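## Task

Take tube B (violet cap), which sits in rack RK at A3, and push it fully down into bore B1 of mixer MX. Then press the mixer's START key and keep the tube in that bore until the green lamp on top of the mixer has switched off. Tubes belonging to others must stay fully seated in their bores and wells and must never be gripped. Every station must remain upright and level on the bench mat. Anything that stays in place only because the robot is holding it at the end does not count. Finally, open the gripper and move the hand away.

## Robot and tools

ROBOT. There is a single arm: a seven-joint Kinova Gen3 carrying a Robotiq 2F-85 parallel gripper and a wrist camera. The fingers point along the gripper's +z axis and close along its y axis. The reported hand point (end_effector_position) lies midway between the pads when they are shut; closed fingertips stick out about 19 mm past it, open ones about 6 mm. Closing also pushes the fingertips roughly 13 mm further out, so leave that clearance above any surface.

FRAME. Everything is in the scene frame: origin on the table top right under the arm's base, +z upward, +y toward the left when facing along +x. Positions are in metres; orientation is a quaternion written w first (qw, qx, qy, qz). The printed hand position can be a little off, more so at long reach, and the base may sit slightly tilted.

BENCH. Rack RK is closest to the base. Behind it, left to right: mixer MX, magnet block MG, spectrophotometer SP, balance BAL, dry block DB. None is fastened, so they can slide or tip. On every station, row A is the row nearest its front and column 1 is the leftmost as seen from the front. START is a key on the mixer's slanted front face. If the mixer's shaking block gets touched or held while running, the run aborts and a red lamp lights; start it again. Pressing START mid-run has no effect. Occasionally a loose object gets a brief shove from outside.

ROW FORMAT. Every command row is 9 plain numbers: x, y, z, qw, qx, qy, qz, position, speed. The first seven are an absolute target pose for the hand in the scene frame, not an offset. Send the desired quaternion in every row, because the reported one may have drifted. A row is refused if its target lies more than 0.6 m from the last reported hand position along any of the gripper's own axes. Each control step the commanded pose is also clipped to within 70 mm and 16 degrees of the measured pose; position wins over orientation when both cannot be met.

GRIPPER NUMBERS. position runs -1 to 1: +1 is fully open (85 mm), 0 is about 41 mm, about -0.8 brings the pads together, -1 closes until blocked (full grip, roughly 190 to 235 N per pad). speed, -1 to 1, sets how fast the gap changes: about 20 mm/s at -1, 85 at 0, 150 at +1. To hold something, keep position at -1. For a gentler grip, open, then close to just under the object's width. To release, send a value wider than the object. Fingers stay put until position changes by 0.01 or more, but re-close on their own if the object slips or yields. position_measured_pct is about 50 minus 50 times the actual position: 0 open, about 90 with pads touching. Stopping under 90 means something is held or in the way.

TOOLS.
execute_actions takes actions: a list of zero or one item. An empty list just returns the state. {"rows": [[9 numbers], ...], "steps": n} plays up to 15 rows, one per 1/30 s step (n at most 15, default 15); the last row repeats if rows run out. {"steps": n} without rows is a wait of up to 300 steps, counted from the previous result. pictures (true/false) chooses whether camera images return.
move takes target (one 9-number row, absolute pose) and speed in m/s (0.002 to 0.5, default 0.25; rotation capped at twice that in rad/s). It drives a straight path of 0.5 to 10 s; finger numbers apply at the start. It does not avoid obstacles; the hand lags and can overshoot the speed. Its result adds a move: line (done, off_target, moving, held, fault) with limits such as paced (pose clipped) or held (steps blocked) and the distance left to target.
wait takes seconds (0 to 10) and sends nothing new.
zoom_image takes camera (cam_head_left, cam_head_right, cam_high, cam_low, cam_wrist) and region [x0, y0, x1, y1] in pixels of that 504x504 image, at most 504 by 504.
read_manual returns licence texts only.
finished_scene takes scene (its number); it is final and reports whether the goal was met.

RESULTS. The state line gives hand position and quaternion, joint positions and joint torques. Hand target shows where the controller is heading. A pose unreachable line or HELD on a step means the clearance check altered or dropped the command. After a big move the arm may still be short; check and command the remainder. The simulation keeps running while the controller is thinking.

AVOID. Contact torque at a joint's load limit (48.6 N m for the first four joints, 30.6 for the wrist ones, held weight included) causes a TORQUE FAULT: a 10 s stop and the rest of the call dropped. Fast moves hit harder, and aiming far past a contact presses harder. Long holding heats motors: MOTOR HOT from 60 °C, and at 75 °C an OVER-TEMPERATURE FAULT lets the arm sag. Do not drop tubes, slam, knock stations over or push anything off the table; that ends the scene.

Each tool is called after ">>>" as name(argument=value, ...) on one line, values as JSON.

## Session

>>> execute_actions(actions=[])

Scene clock: 0.00 s of 9600.00 s.
end_effector_position=(+0.3199, +0.0337, +0.3662) position_measured_pct=0.0 end_effector_quat_wxyz=(+0.310, +0.943, +0.019, -0.123)
Joint positions: [-0.048  0.502 -0.737  1.629  0.563  1.811  3.827]
Joint velocities: [ 0.001  0.     0.     0.    -0.     0.    -0.001]
Joint torques (N m, as the joint torque sensors report them, + toward a larger angle): no reading
Hand target: +0.320, +0.034, +0.366; +0.310, +0.943, +0.019, -0.123

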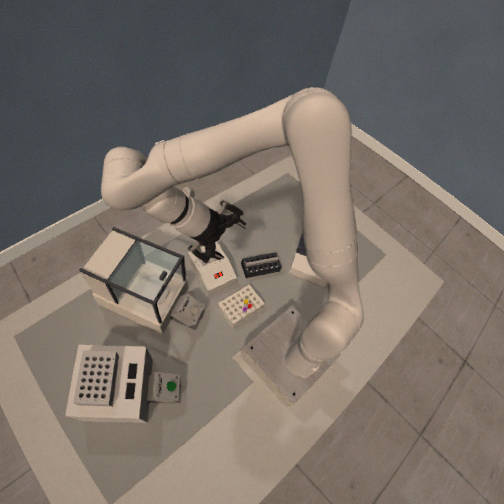

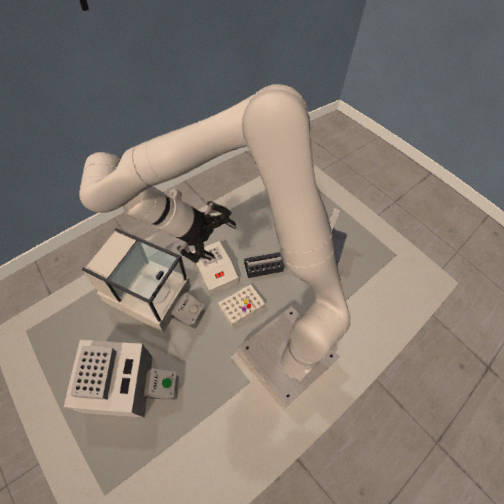

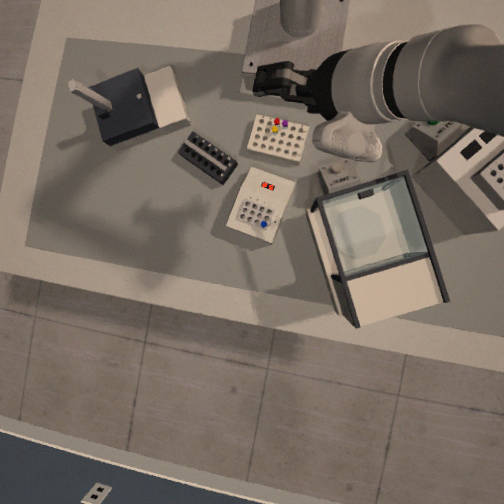

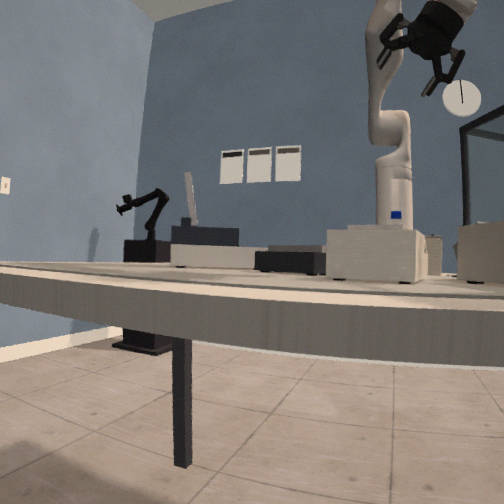

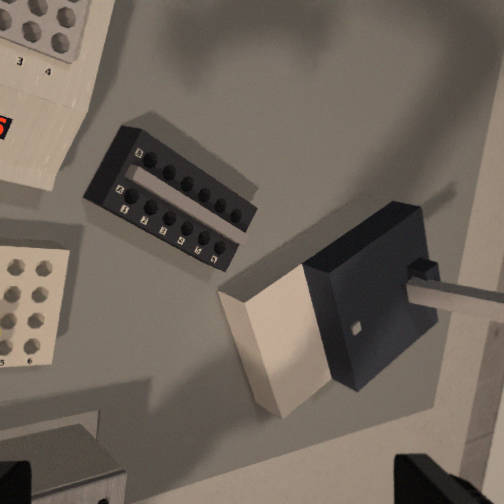

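>>> move(target=[0.24, 0.0, 0.25, 0, -0.707, 0.707, 0, 0.0, 0], speed=0.25)

Scene clock: 11.77 s of 9600.00 s.
end_effector_position=(+0.2396, -0.0003, +0.2500) position_measured_pct=49.6 end_effector_quat_wxyz=(+0.001, +0.708, -0.707, +0.000)
Joint positions: [ 0.359  0.072 -0.47   2.316  0.061  0.766  2.956]
Joint velocities: [ 0.002 -0.006  0.002  0.005 -0.001 -0.007 -0.001]
Joint torques (N m, as the joint torque sensors report them, + toward a larger angle): [-0.58 -6.89  0.32 -6.54  0.03 -0.24  0.17]
Hand target: +0.240, -0.000, +0.250; +0.001, +0.707, -0.707, +0.000
Off the commanded pose: 0.001 m, 0 deg.
move: done

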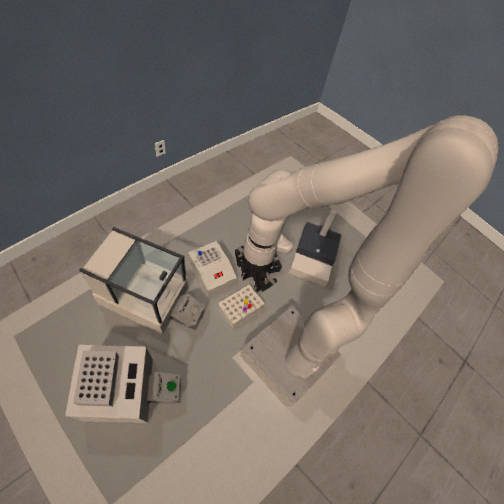

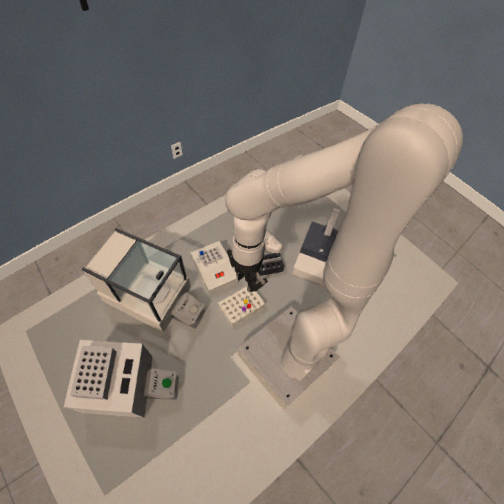

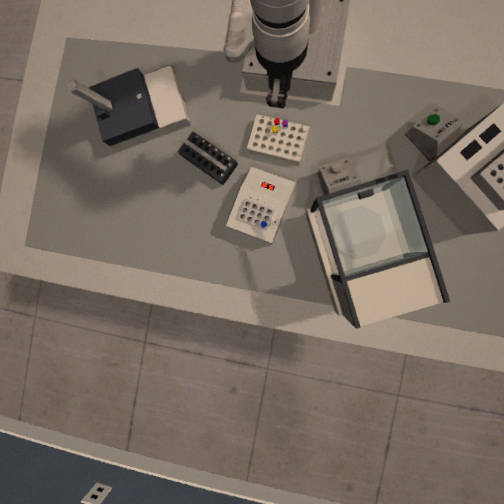

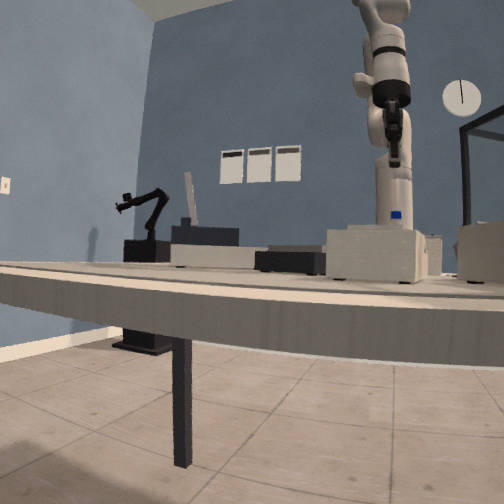

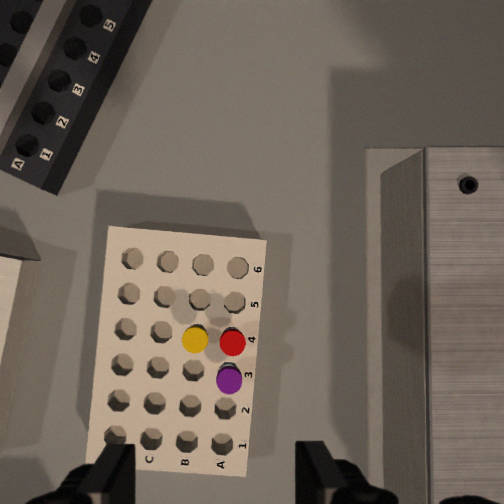

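>>> move(target=[0.2325, 0.012, 0.125, 0, -0.676, 0.737, 0, -0.1, 0], speed=0.12)

>>> zoom_image(camera="cam_high", region=[220, 70, 340, 170])

>>> zoom_image(camera="cam_head_left", region=[190, 250, 300, 340])

Scene clock: 20.80 s of 9600.00 s.
end_effector_position=(+0.2327, +0.0122, +0.1253) position_measured_pct=54.8 end_effector_quat_wxyz=(+0.001, -0.675, +0.738, +0.001)
Joint positions: [ 0.008  0.458 -0.183  2.531  0.49   0.182  2.381]
Joint velocities: [-0.047  0.007  0.028  0.008  0.016 -0.017 -0.024]
Joint torques (N m, as the joint torque sensors report them, + toward a larger angle): [ -0.44 -10.13  -0.32  -1.26   0.28  -0.21   0.13]
Hand target: +0.232, +0.013, +0.125; +0.001, -0.676, +0.737, +0.001
Off the commanded pose: 0.000 m, 0 deg.
move: done

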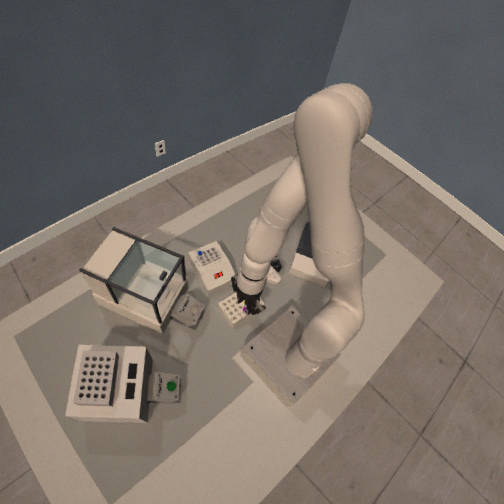

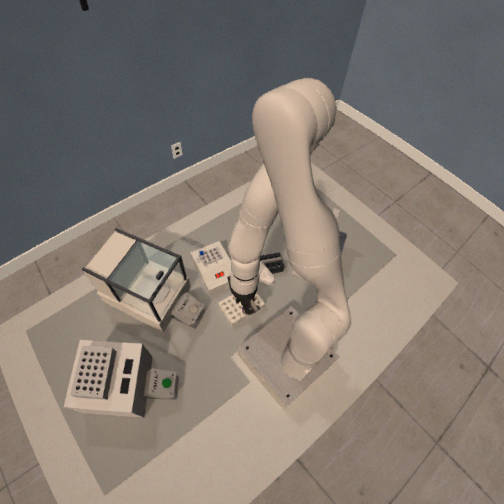

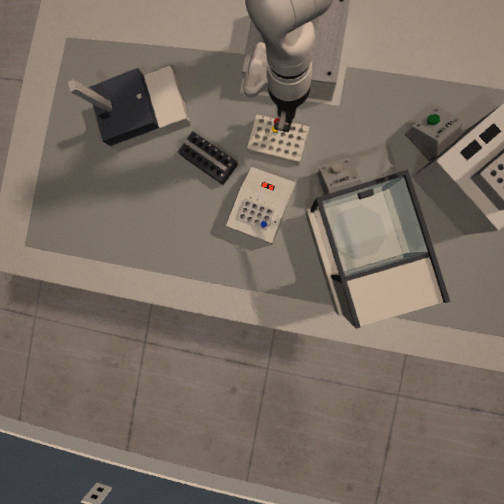

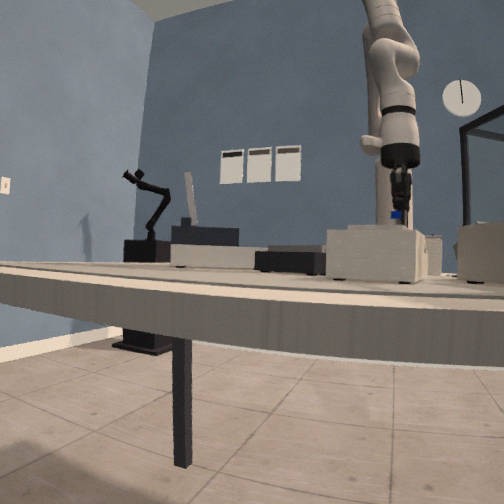

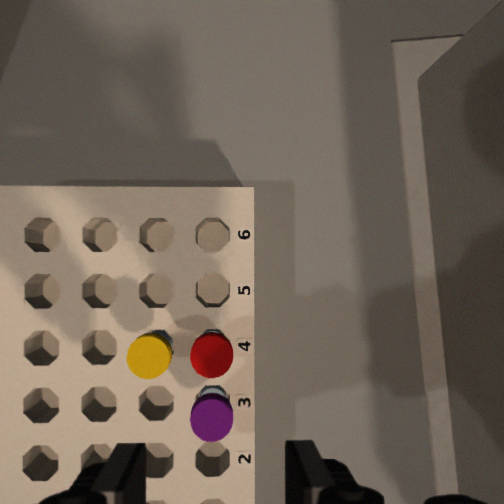

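Region (220, 70, 340, 170) of cam_high's 504x504 image, scaled by 4.200, with more detail than that image has.

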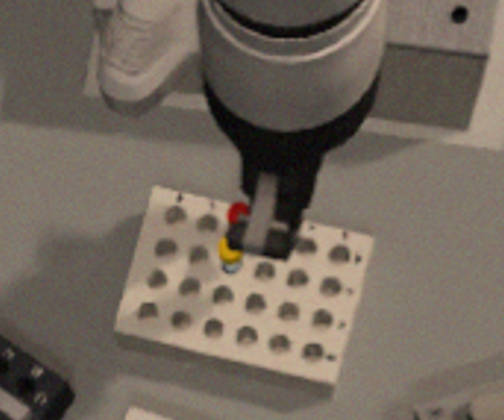

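Region (190, 250, 300, 340) of cam_head_left's 504x504 image, scaled by 4.582, with more detail than that image has; it fills the top 412 rows of this view, and the rest is white.

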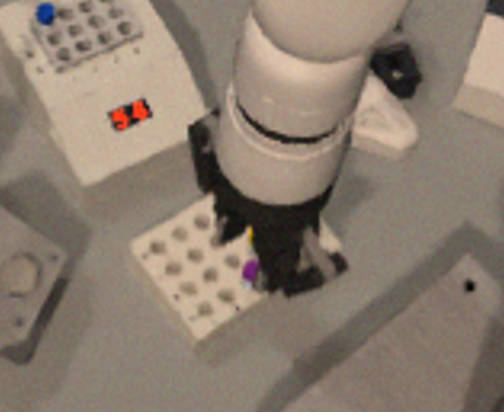

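>>> move(target=[0.2325, 0.012, 0.098, 0, -0.676, 0.737, 0, -0.1, 0], speed=0.04)

>>> zoom_image(camera="cam_high", region=[240, 90, 320, 160])

>>> zoom_image(camera="cam_head_left", region=[210, 270, 280, 330])

Scene clock: 33.43 s of 9600.00 s.
end_effector_position=(+0.2327, +0.0119, +0.0983) position_measured_pct=54.8 end_effector_quat_wxyz=(+0.000, -0.675, +0.737, +0.000)
Joint positions: [-0.131  0.569 -0.006  2.556  0.547  0.02   2.338]
Joint velocities: [-0.019  0.011  0.015  0.003 -0.    -0.012 -0.003]
Joint torques (N m, as the joint torque sensors report them, + toward a larger angle): [ -0.25 -10.34   0.45   0.02  -0.15  -0.27   0.12]
Hand target: +0.232, +0.012, +0.098; +0.000, -0.676, +0.737, +0.000
Off the commanded pose: 0.000 m, 0 deg.
move: done

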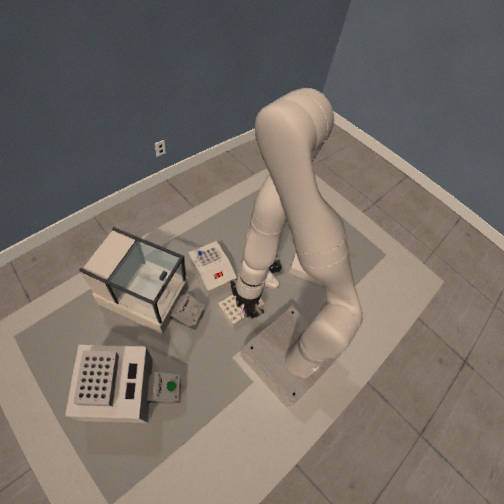

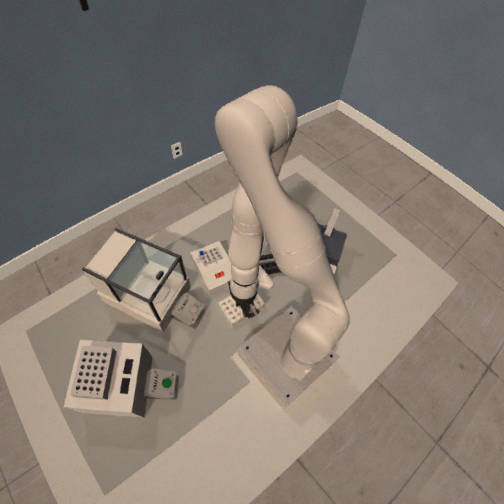

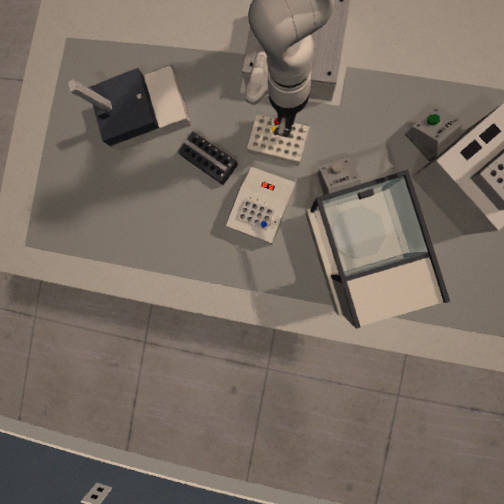

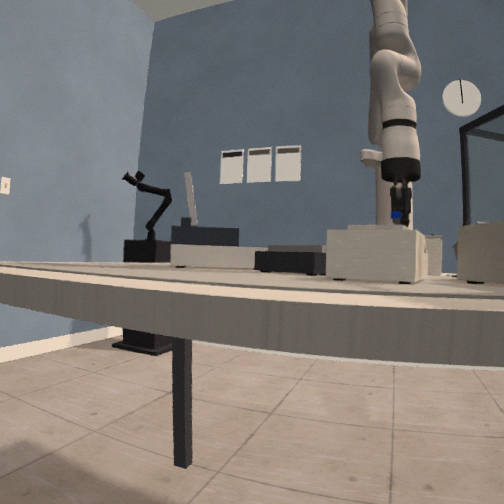

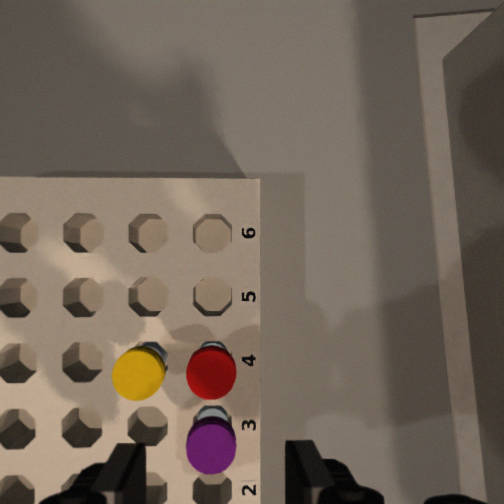

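Region (240, 90, 320, 160) of cam_high's 504x504 image, scaled by 6.300, with more detail than that image has; it fills the top 441 rows of this view, and the rest is white.

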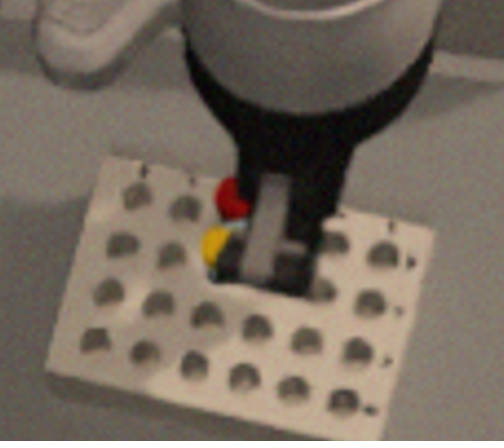

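Region (210, 270, 280, 330) of cam_head_left's 504x504 image, scaled by 7.200, with more detail than that image has; it fills the top 432 rows of this view, and the rest is white.

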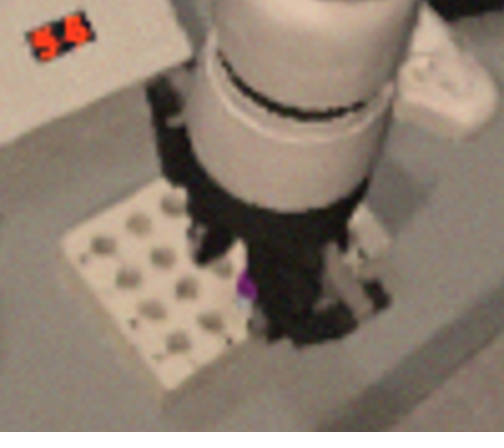

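>>> move(target=[0.232, 0.007, 0.098, 0, -0.676, 0.737, 0, -0.1, 0], speed=0.02)

>>> move(target=[0.232, 0.007, 0.082, 0, -0.676, 0.737, 0, -0.1, 0], speed=0.02)

>>> zoom_image(camera="cam_high", region=[240, 90, 320, 160])

Scene clock: 41.57 s of 9600.00 s.
end_effector_position=(+0.2320, +0.0071, +0.0980) position_measured_pct=54.8 end_effector_quat_wxyz=(+0.000, +0.676, -0.737, +0.000)
Joint positions: [-0.117  0.571 -0.     2.559  0.558  0.016  2.348]
Joint velocities: [ 0.004  0.     0.001  0.001  0.001 -0.     0.002]
Joint torques (N m, as the joint torque sensors report them, + toward a larger angle): [ -0.5  -10.66   0.45  -0.17  -0.2   -0.08  -0.04]
Hand target: +0.232, +0.007, +0.098; +0.000, +0.676, -0.737, +0.000
Off the commanded pose: 0.000 m, 0 deg.
move: done

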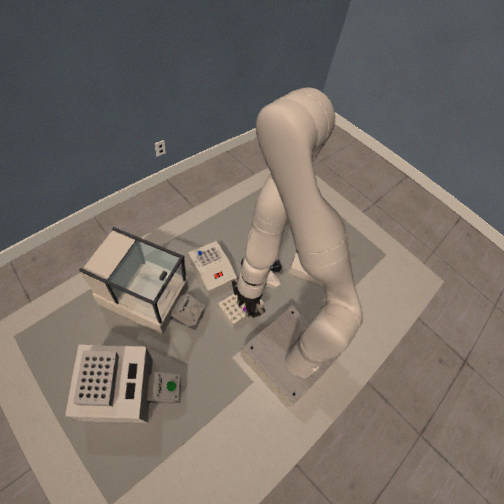

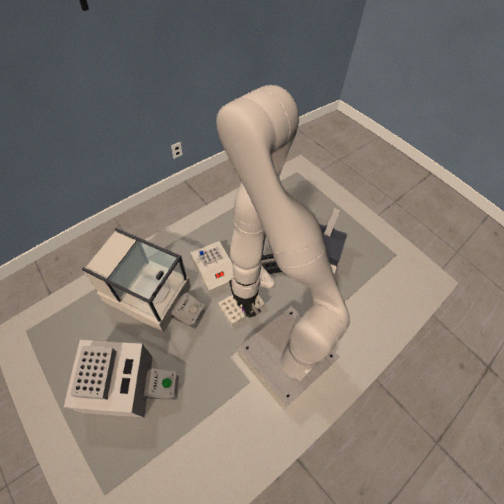

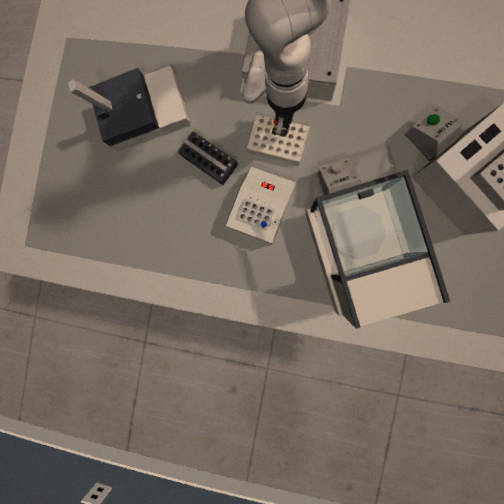

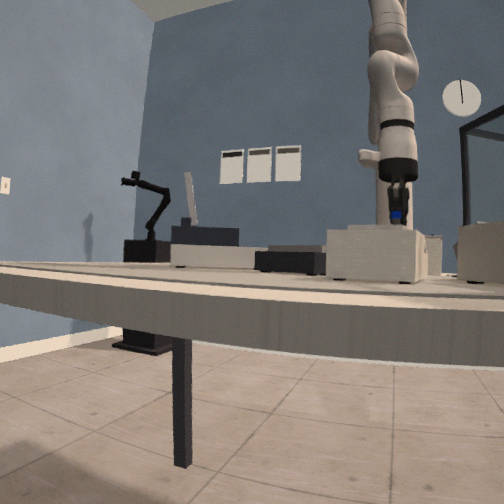

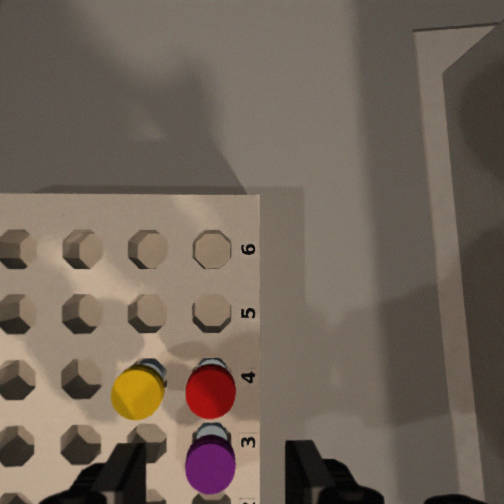

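Scene clock: 42.63 s of 9600.00 s.
end_effector_position=(+0.2321, +0.0070, +0.0822) position_measured_pct=54.8 end_effector_quat_wxyz=(-0.000, +0.676, -0.737, -0.000)
Joint positions: [-0.176  0.644  0.083  2.569  0.557 -0.08   2.357]
Joint velocities: [-0.008  0.009  0.006  0.004 -0.003 -0.009  0.002]
Joint torques (N m, as the joint torque sensors report them, + toward a larger angle): [ -0.19 -10.98   1.12   0.75   0.07   0.01   0.25]
Hand target: +0.232, +0.007, +0.082; -0.000, +0.676, -0.737, -0.000
Off the commanded pose: 0.000 m, 0 deg.
move: done

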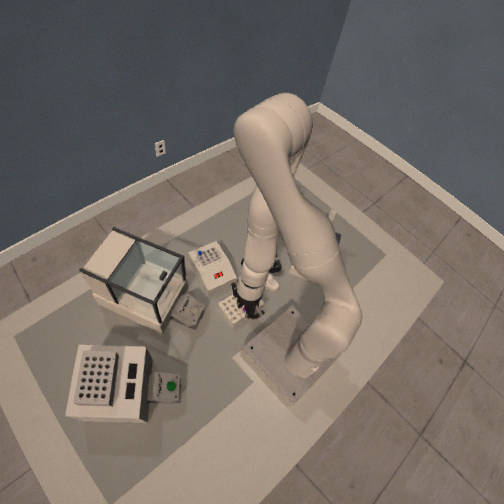

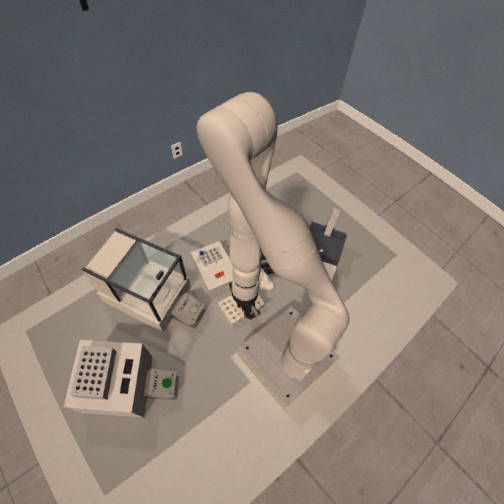

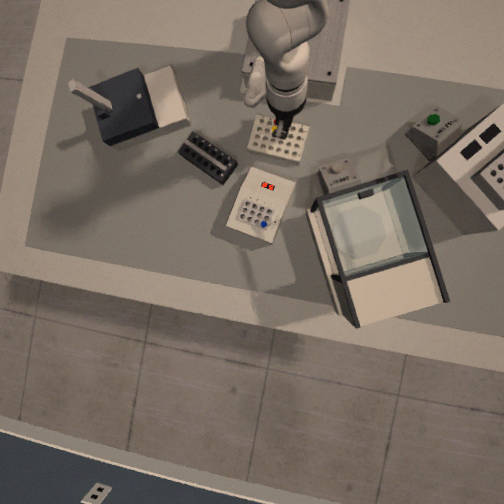

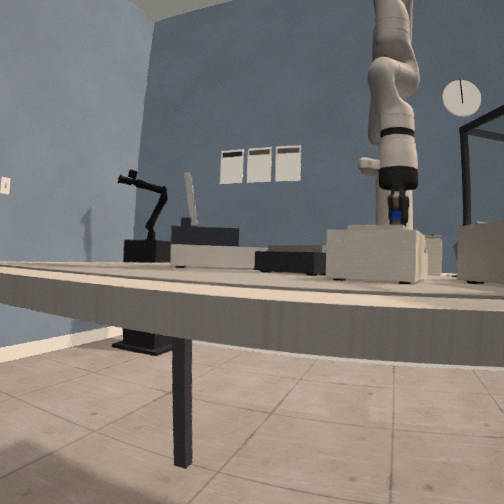

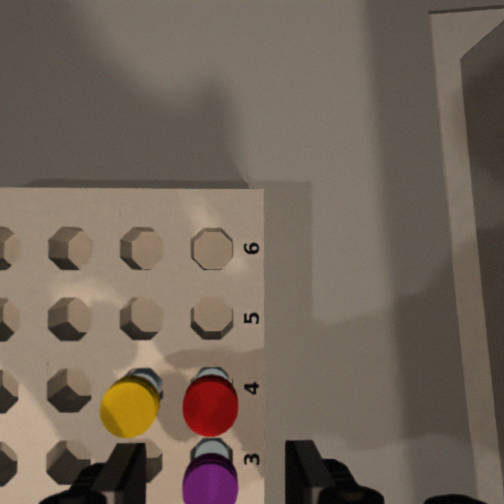

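Region (240, 90, 320, 160) of cam_high's 504x504 image, scaled by 6.300, with more detail than that image has; it fills the top 441 rows of this view, and the rest is white.

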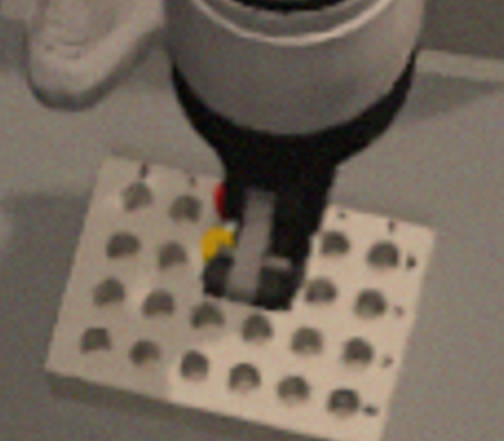

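Clear of the neighbours. Close.

>>> move(target=[0.232, 0.007, 0.082, 0, -0.676, 0.737, 0, -1, -0.5], speed=0.02)

>>> move(target=[0.232, 0.007, 0.15, 0, -0.676, 0.737, 0, -1, -0.5], speed=0.04)

Scene clock: 45.73 s of 9600.00 s.
end_effector_position=(+0.2324, +0.0070, +0.0822) position_measured_pct=83.7 end_effector_quat_wxyz=(-0.000, +0.676, -0.737, +0.000)
Joint positions: [-0.178  0.644  0.085  2.569  0.557 -0.081  2.357]
Joint velocities: [ 0.    -0.    -0.001  0.    -0.001 -0.     0.001]
Joint torques (N m, as the joint torque sensors report them, + toward a larger angle): [ -0.66 -10.49   0.47   0.53   0.14  -0.29   0.1 ]
Hand target: +0.232, +0.007, +0.082; -0.000, +0.676, -0.737, -0.000
Off the commanded pose: 0.000 m, 0 deg.
move: done

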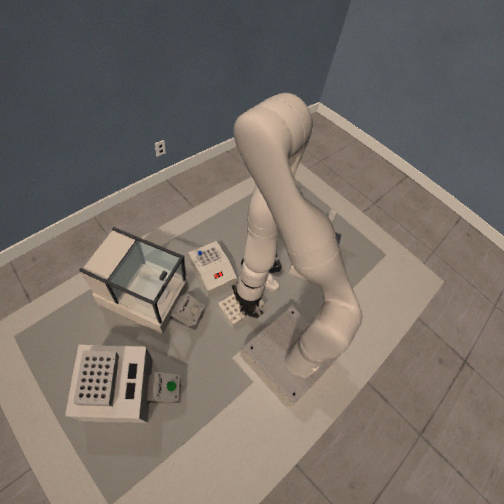

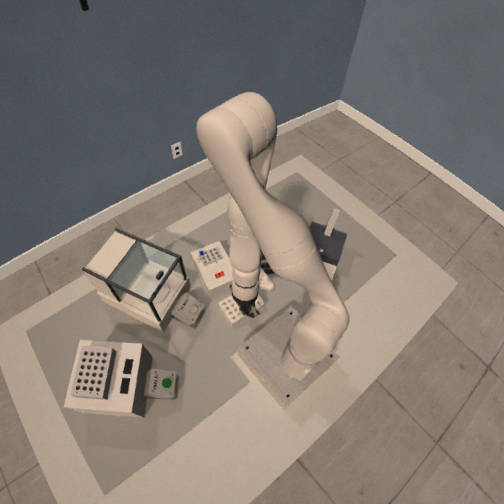

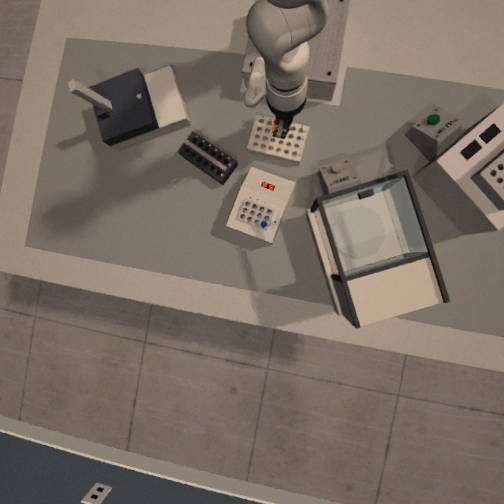

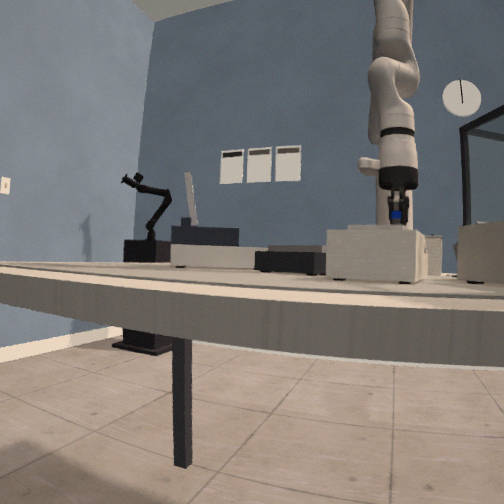

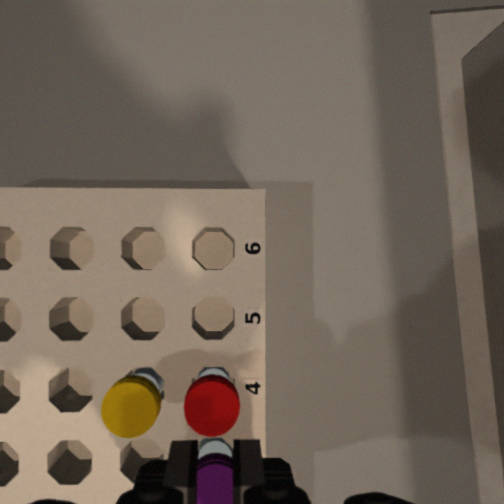

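Scene clock: 47.77 s of 9600.00 s.
end_effector_position=(+0.2321, +0.0068, +0.1498) position_measured_pct=83.7 end_effector_quat_wxyz=(+0.000, +0.676, -0.737, +0.001)
Joint positions: [ 0.134  0.367 -0.316  2.505  0.407  0.312  2.472]
Joint velocities: [ 0.016 -0.007 -0.005 -0.004 -0.011  0.007  0.011]
Joint torques (N m, as the joint torque sensors report them, + toward a larger angle): [-0.45 -9.12  0.24 -2.2   0.1  -0.11  0.46]
Hand target: +0.232, +0.007, +0.150; +0.000, +0.676, -0.737, +0.001
Off the commanded pose: 0.000 m, 0 deg.
move: done

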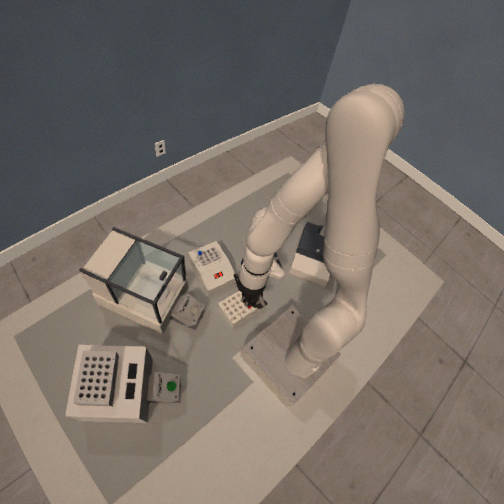

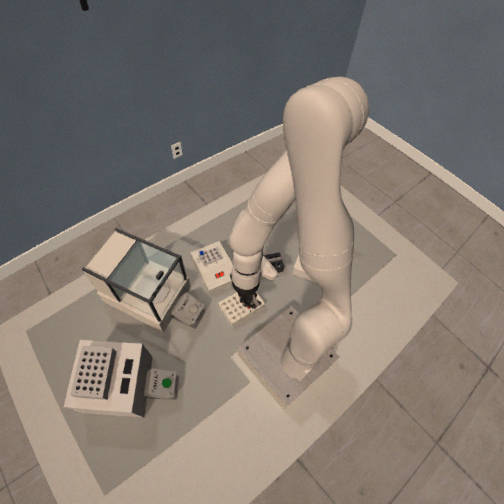

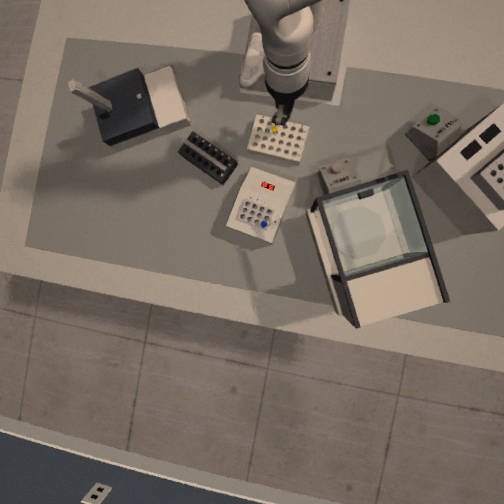

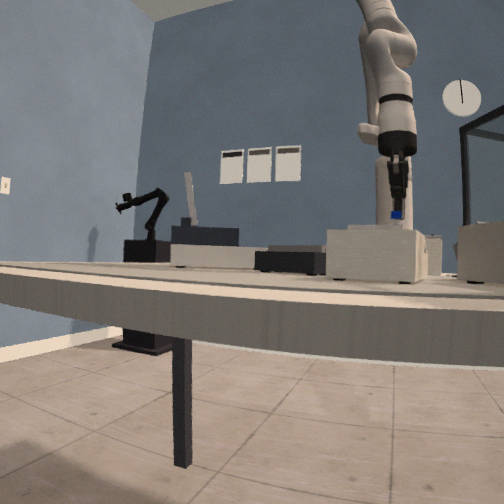

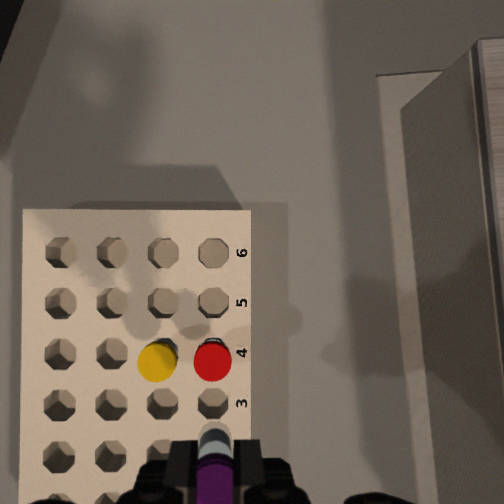

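>>> move(target=[0.22, 0.10, 0.31, 0, -0.574, 0.819, 0, -1, -0.5], speed=0.15)

>>> move(target=[0.26, 0.46, 0.31, 0, -0.469, 0.883, 0, -1, -0.5], speed=0.2)

Scene clock: 56.00 s of 9600.00 s.
end_effector_position=(+0.2201, +0.0993, +0.3098) position_measured_pct=83.7 end_effector_quat_wxyz=(-0.000, -0.573, +0.819, -0.001)
Joint positions: [ 0.056 -0.043 -0.54   2.178 -0.015  1.005  2.285]
Joint velocities: [-0.    -0.003  0.    -0.003 -0.     0.004 -0.004]
Joint torques (N m, as the joint torque sensors report them, + toward a larger angle): [-0.31 -5.63  0.38 -7.23 -0.28  0.04  0.42]
Hand target: +0.220, +0.099, +0.310; -0.000, -0.573, +0.819, -0.001
Off the commanded pose: 0.001 m, 0 deg.
move: done

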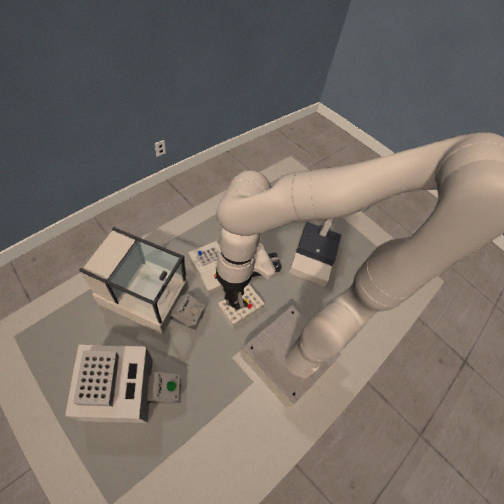

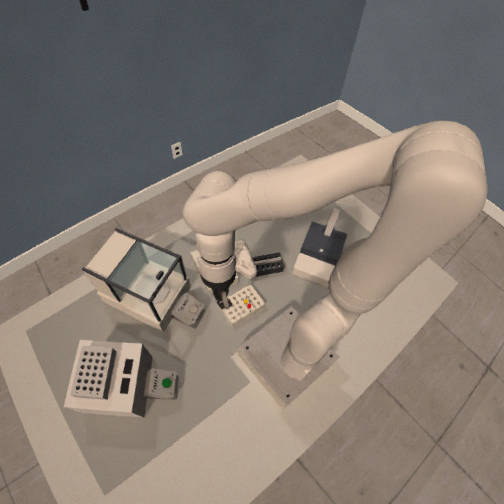

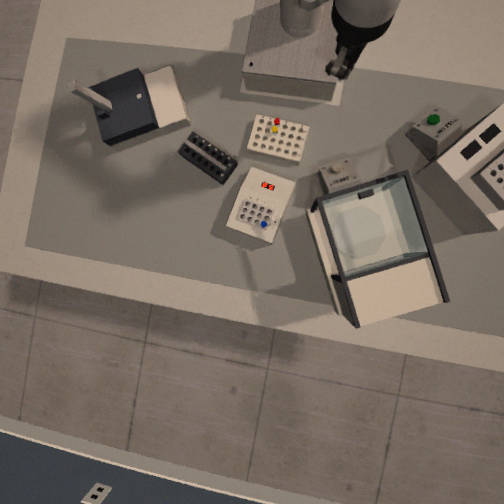

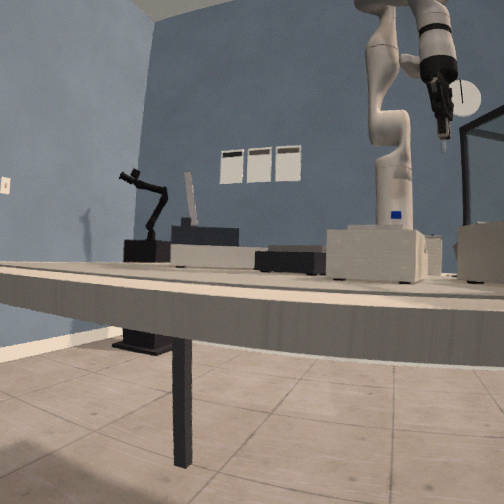

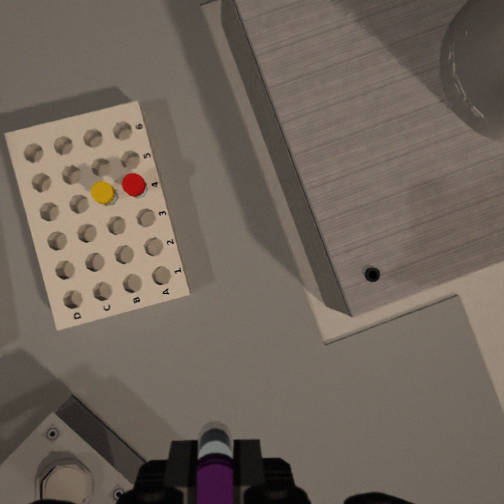

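Scene clock: 58.40 s of 9600.00 s.
end_effector_position=(+0.2602, +0.4607, +0.3106) position_measured_pct=83.7 end_effector_quat_wxyz=(+0.001, -0.468, +0.883, +0.002)
Joint positions: [-0.729  0.655 -0.631  1.293  0.382  1.316  1.156]
Joint velocities: [-0.005  0.006 -0.    -0.004  0.001  0.002 -0.001]
Joint torques (N m, as the joint torque sensors report them, + toward a larger angle): [ -0.54 -19.34  -2.51  -7.85  -0.04   0.05   0.21]
Hand target: +0.260, +0.461, +0.310; +0.001, -0.469, +0.883, +0.002
Off the commanded pose: 0.001 m, 0 deg.
move: done

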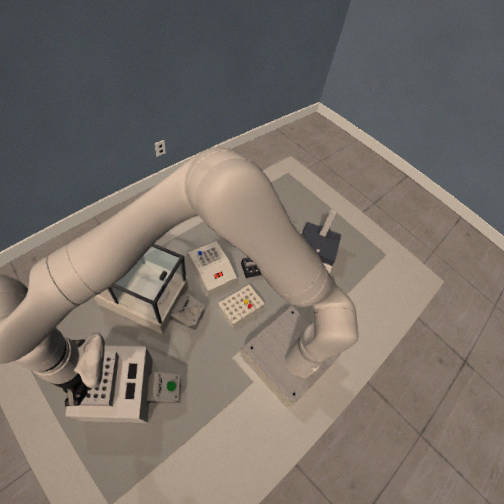

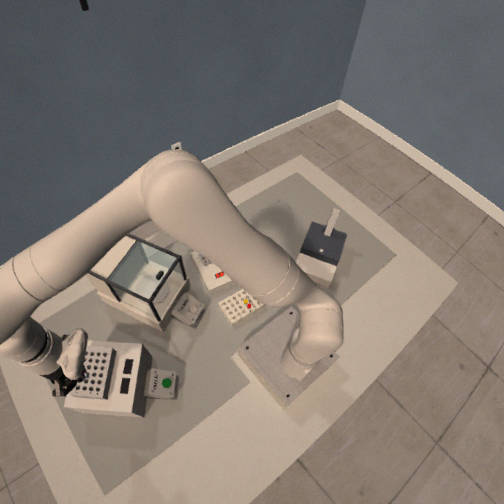

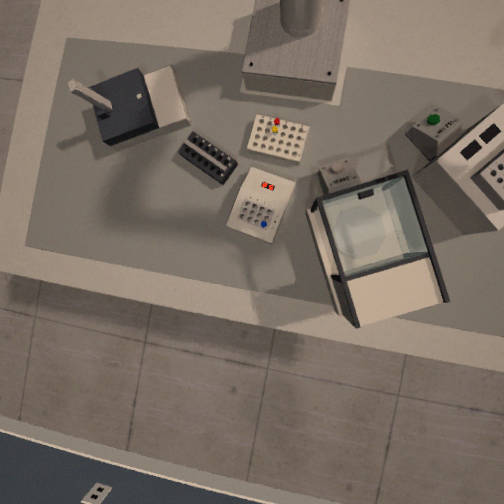

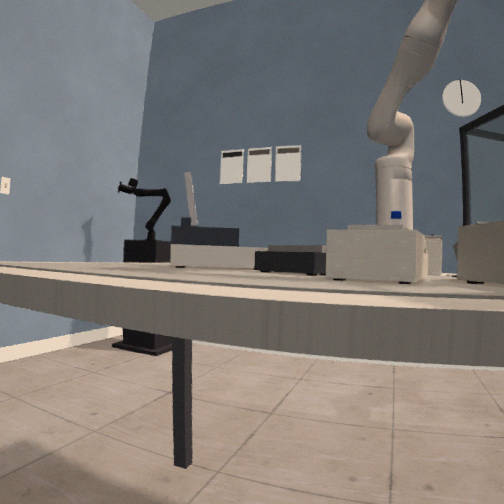

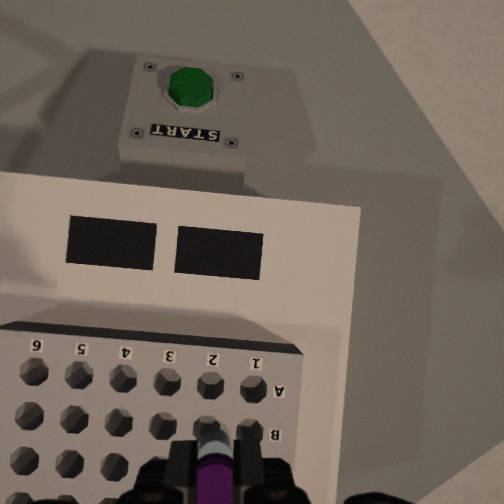

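>>> move(target=[0.2575, 0.484, 0.262, 0, -0.469, 0.883, 0, -1, -0.5], speed=0.06)

Scene clock: 65.20 s of 9600.00 s.
end_effector_position=(+0.2576, +0.4840, +0.2622) position_measured_pct=83.7 end_effector_quat_wxyz=(+0.000, -0.469, +0.883, +0.000)
Joint positions: [-0.776  0.743 -0.608  1.295  0.423  1.239  1.116]
Joint velocities: [-0.002  0.004  0.001  0.     0.002 -0.001 -0.001]
Joint torques (N m, as the joint torque sensors report them, + toward a larger angle): [ -0.69 -20.43  -2.73  -7.69  -0.16  -0.1    0.17]
Hand target: +0.257, +0.484, +0.262; -0.000, -0.469, +0.883, +0.000
Off the commanded pose: 0.000 m, 0 deg.
move: done

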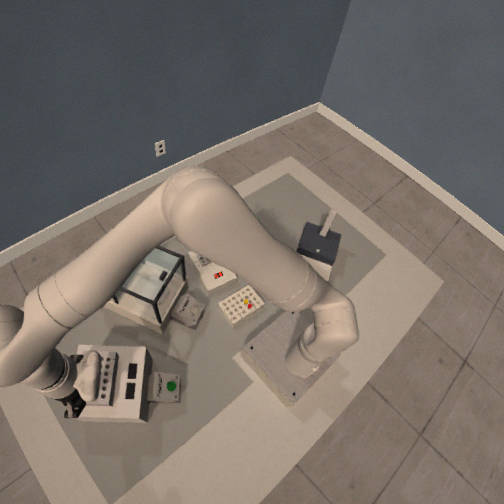

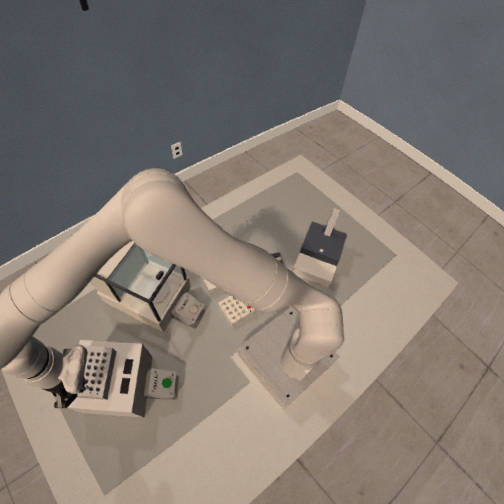

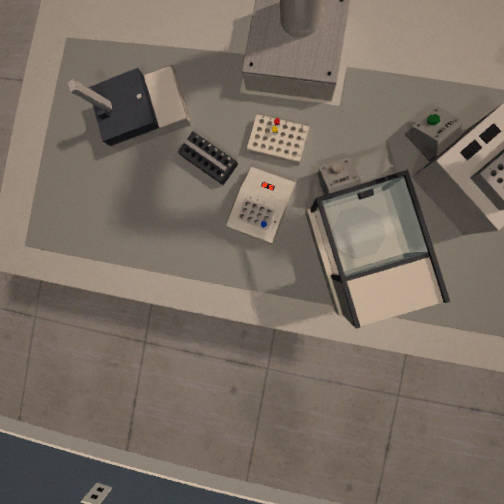

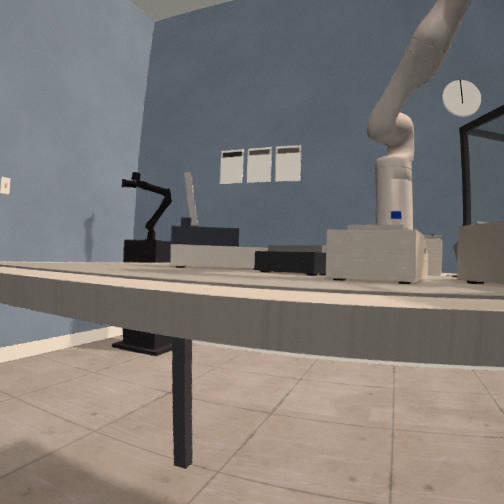

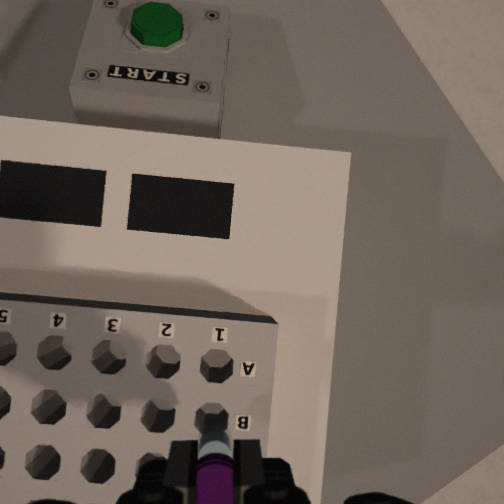

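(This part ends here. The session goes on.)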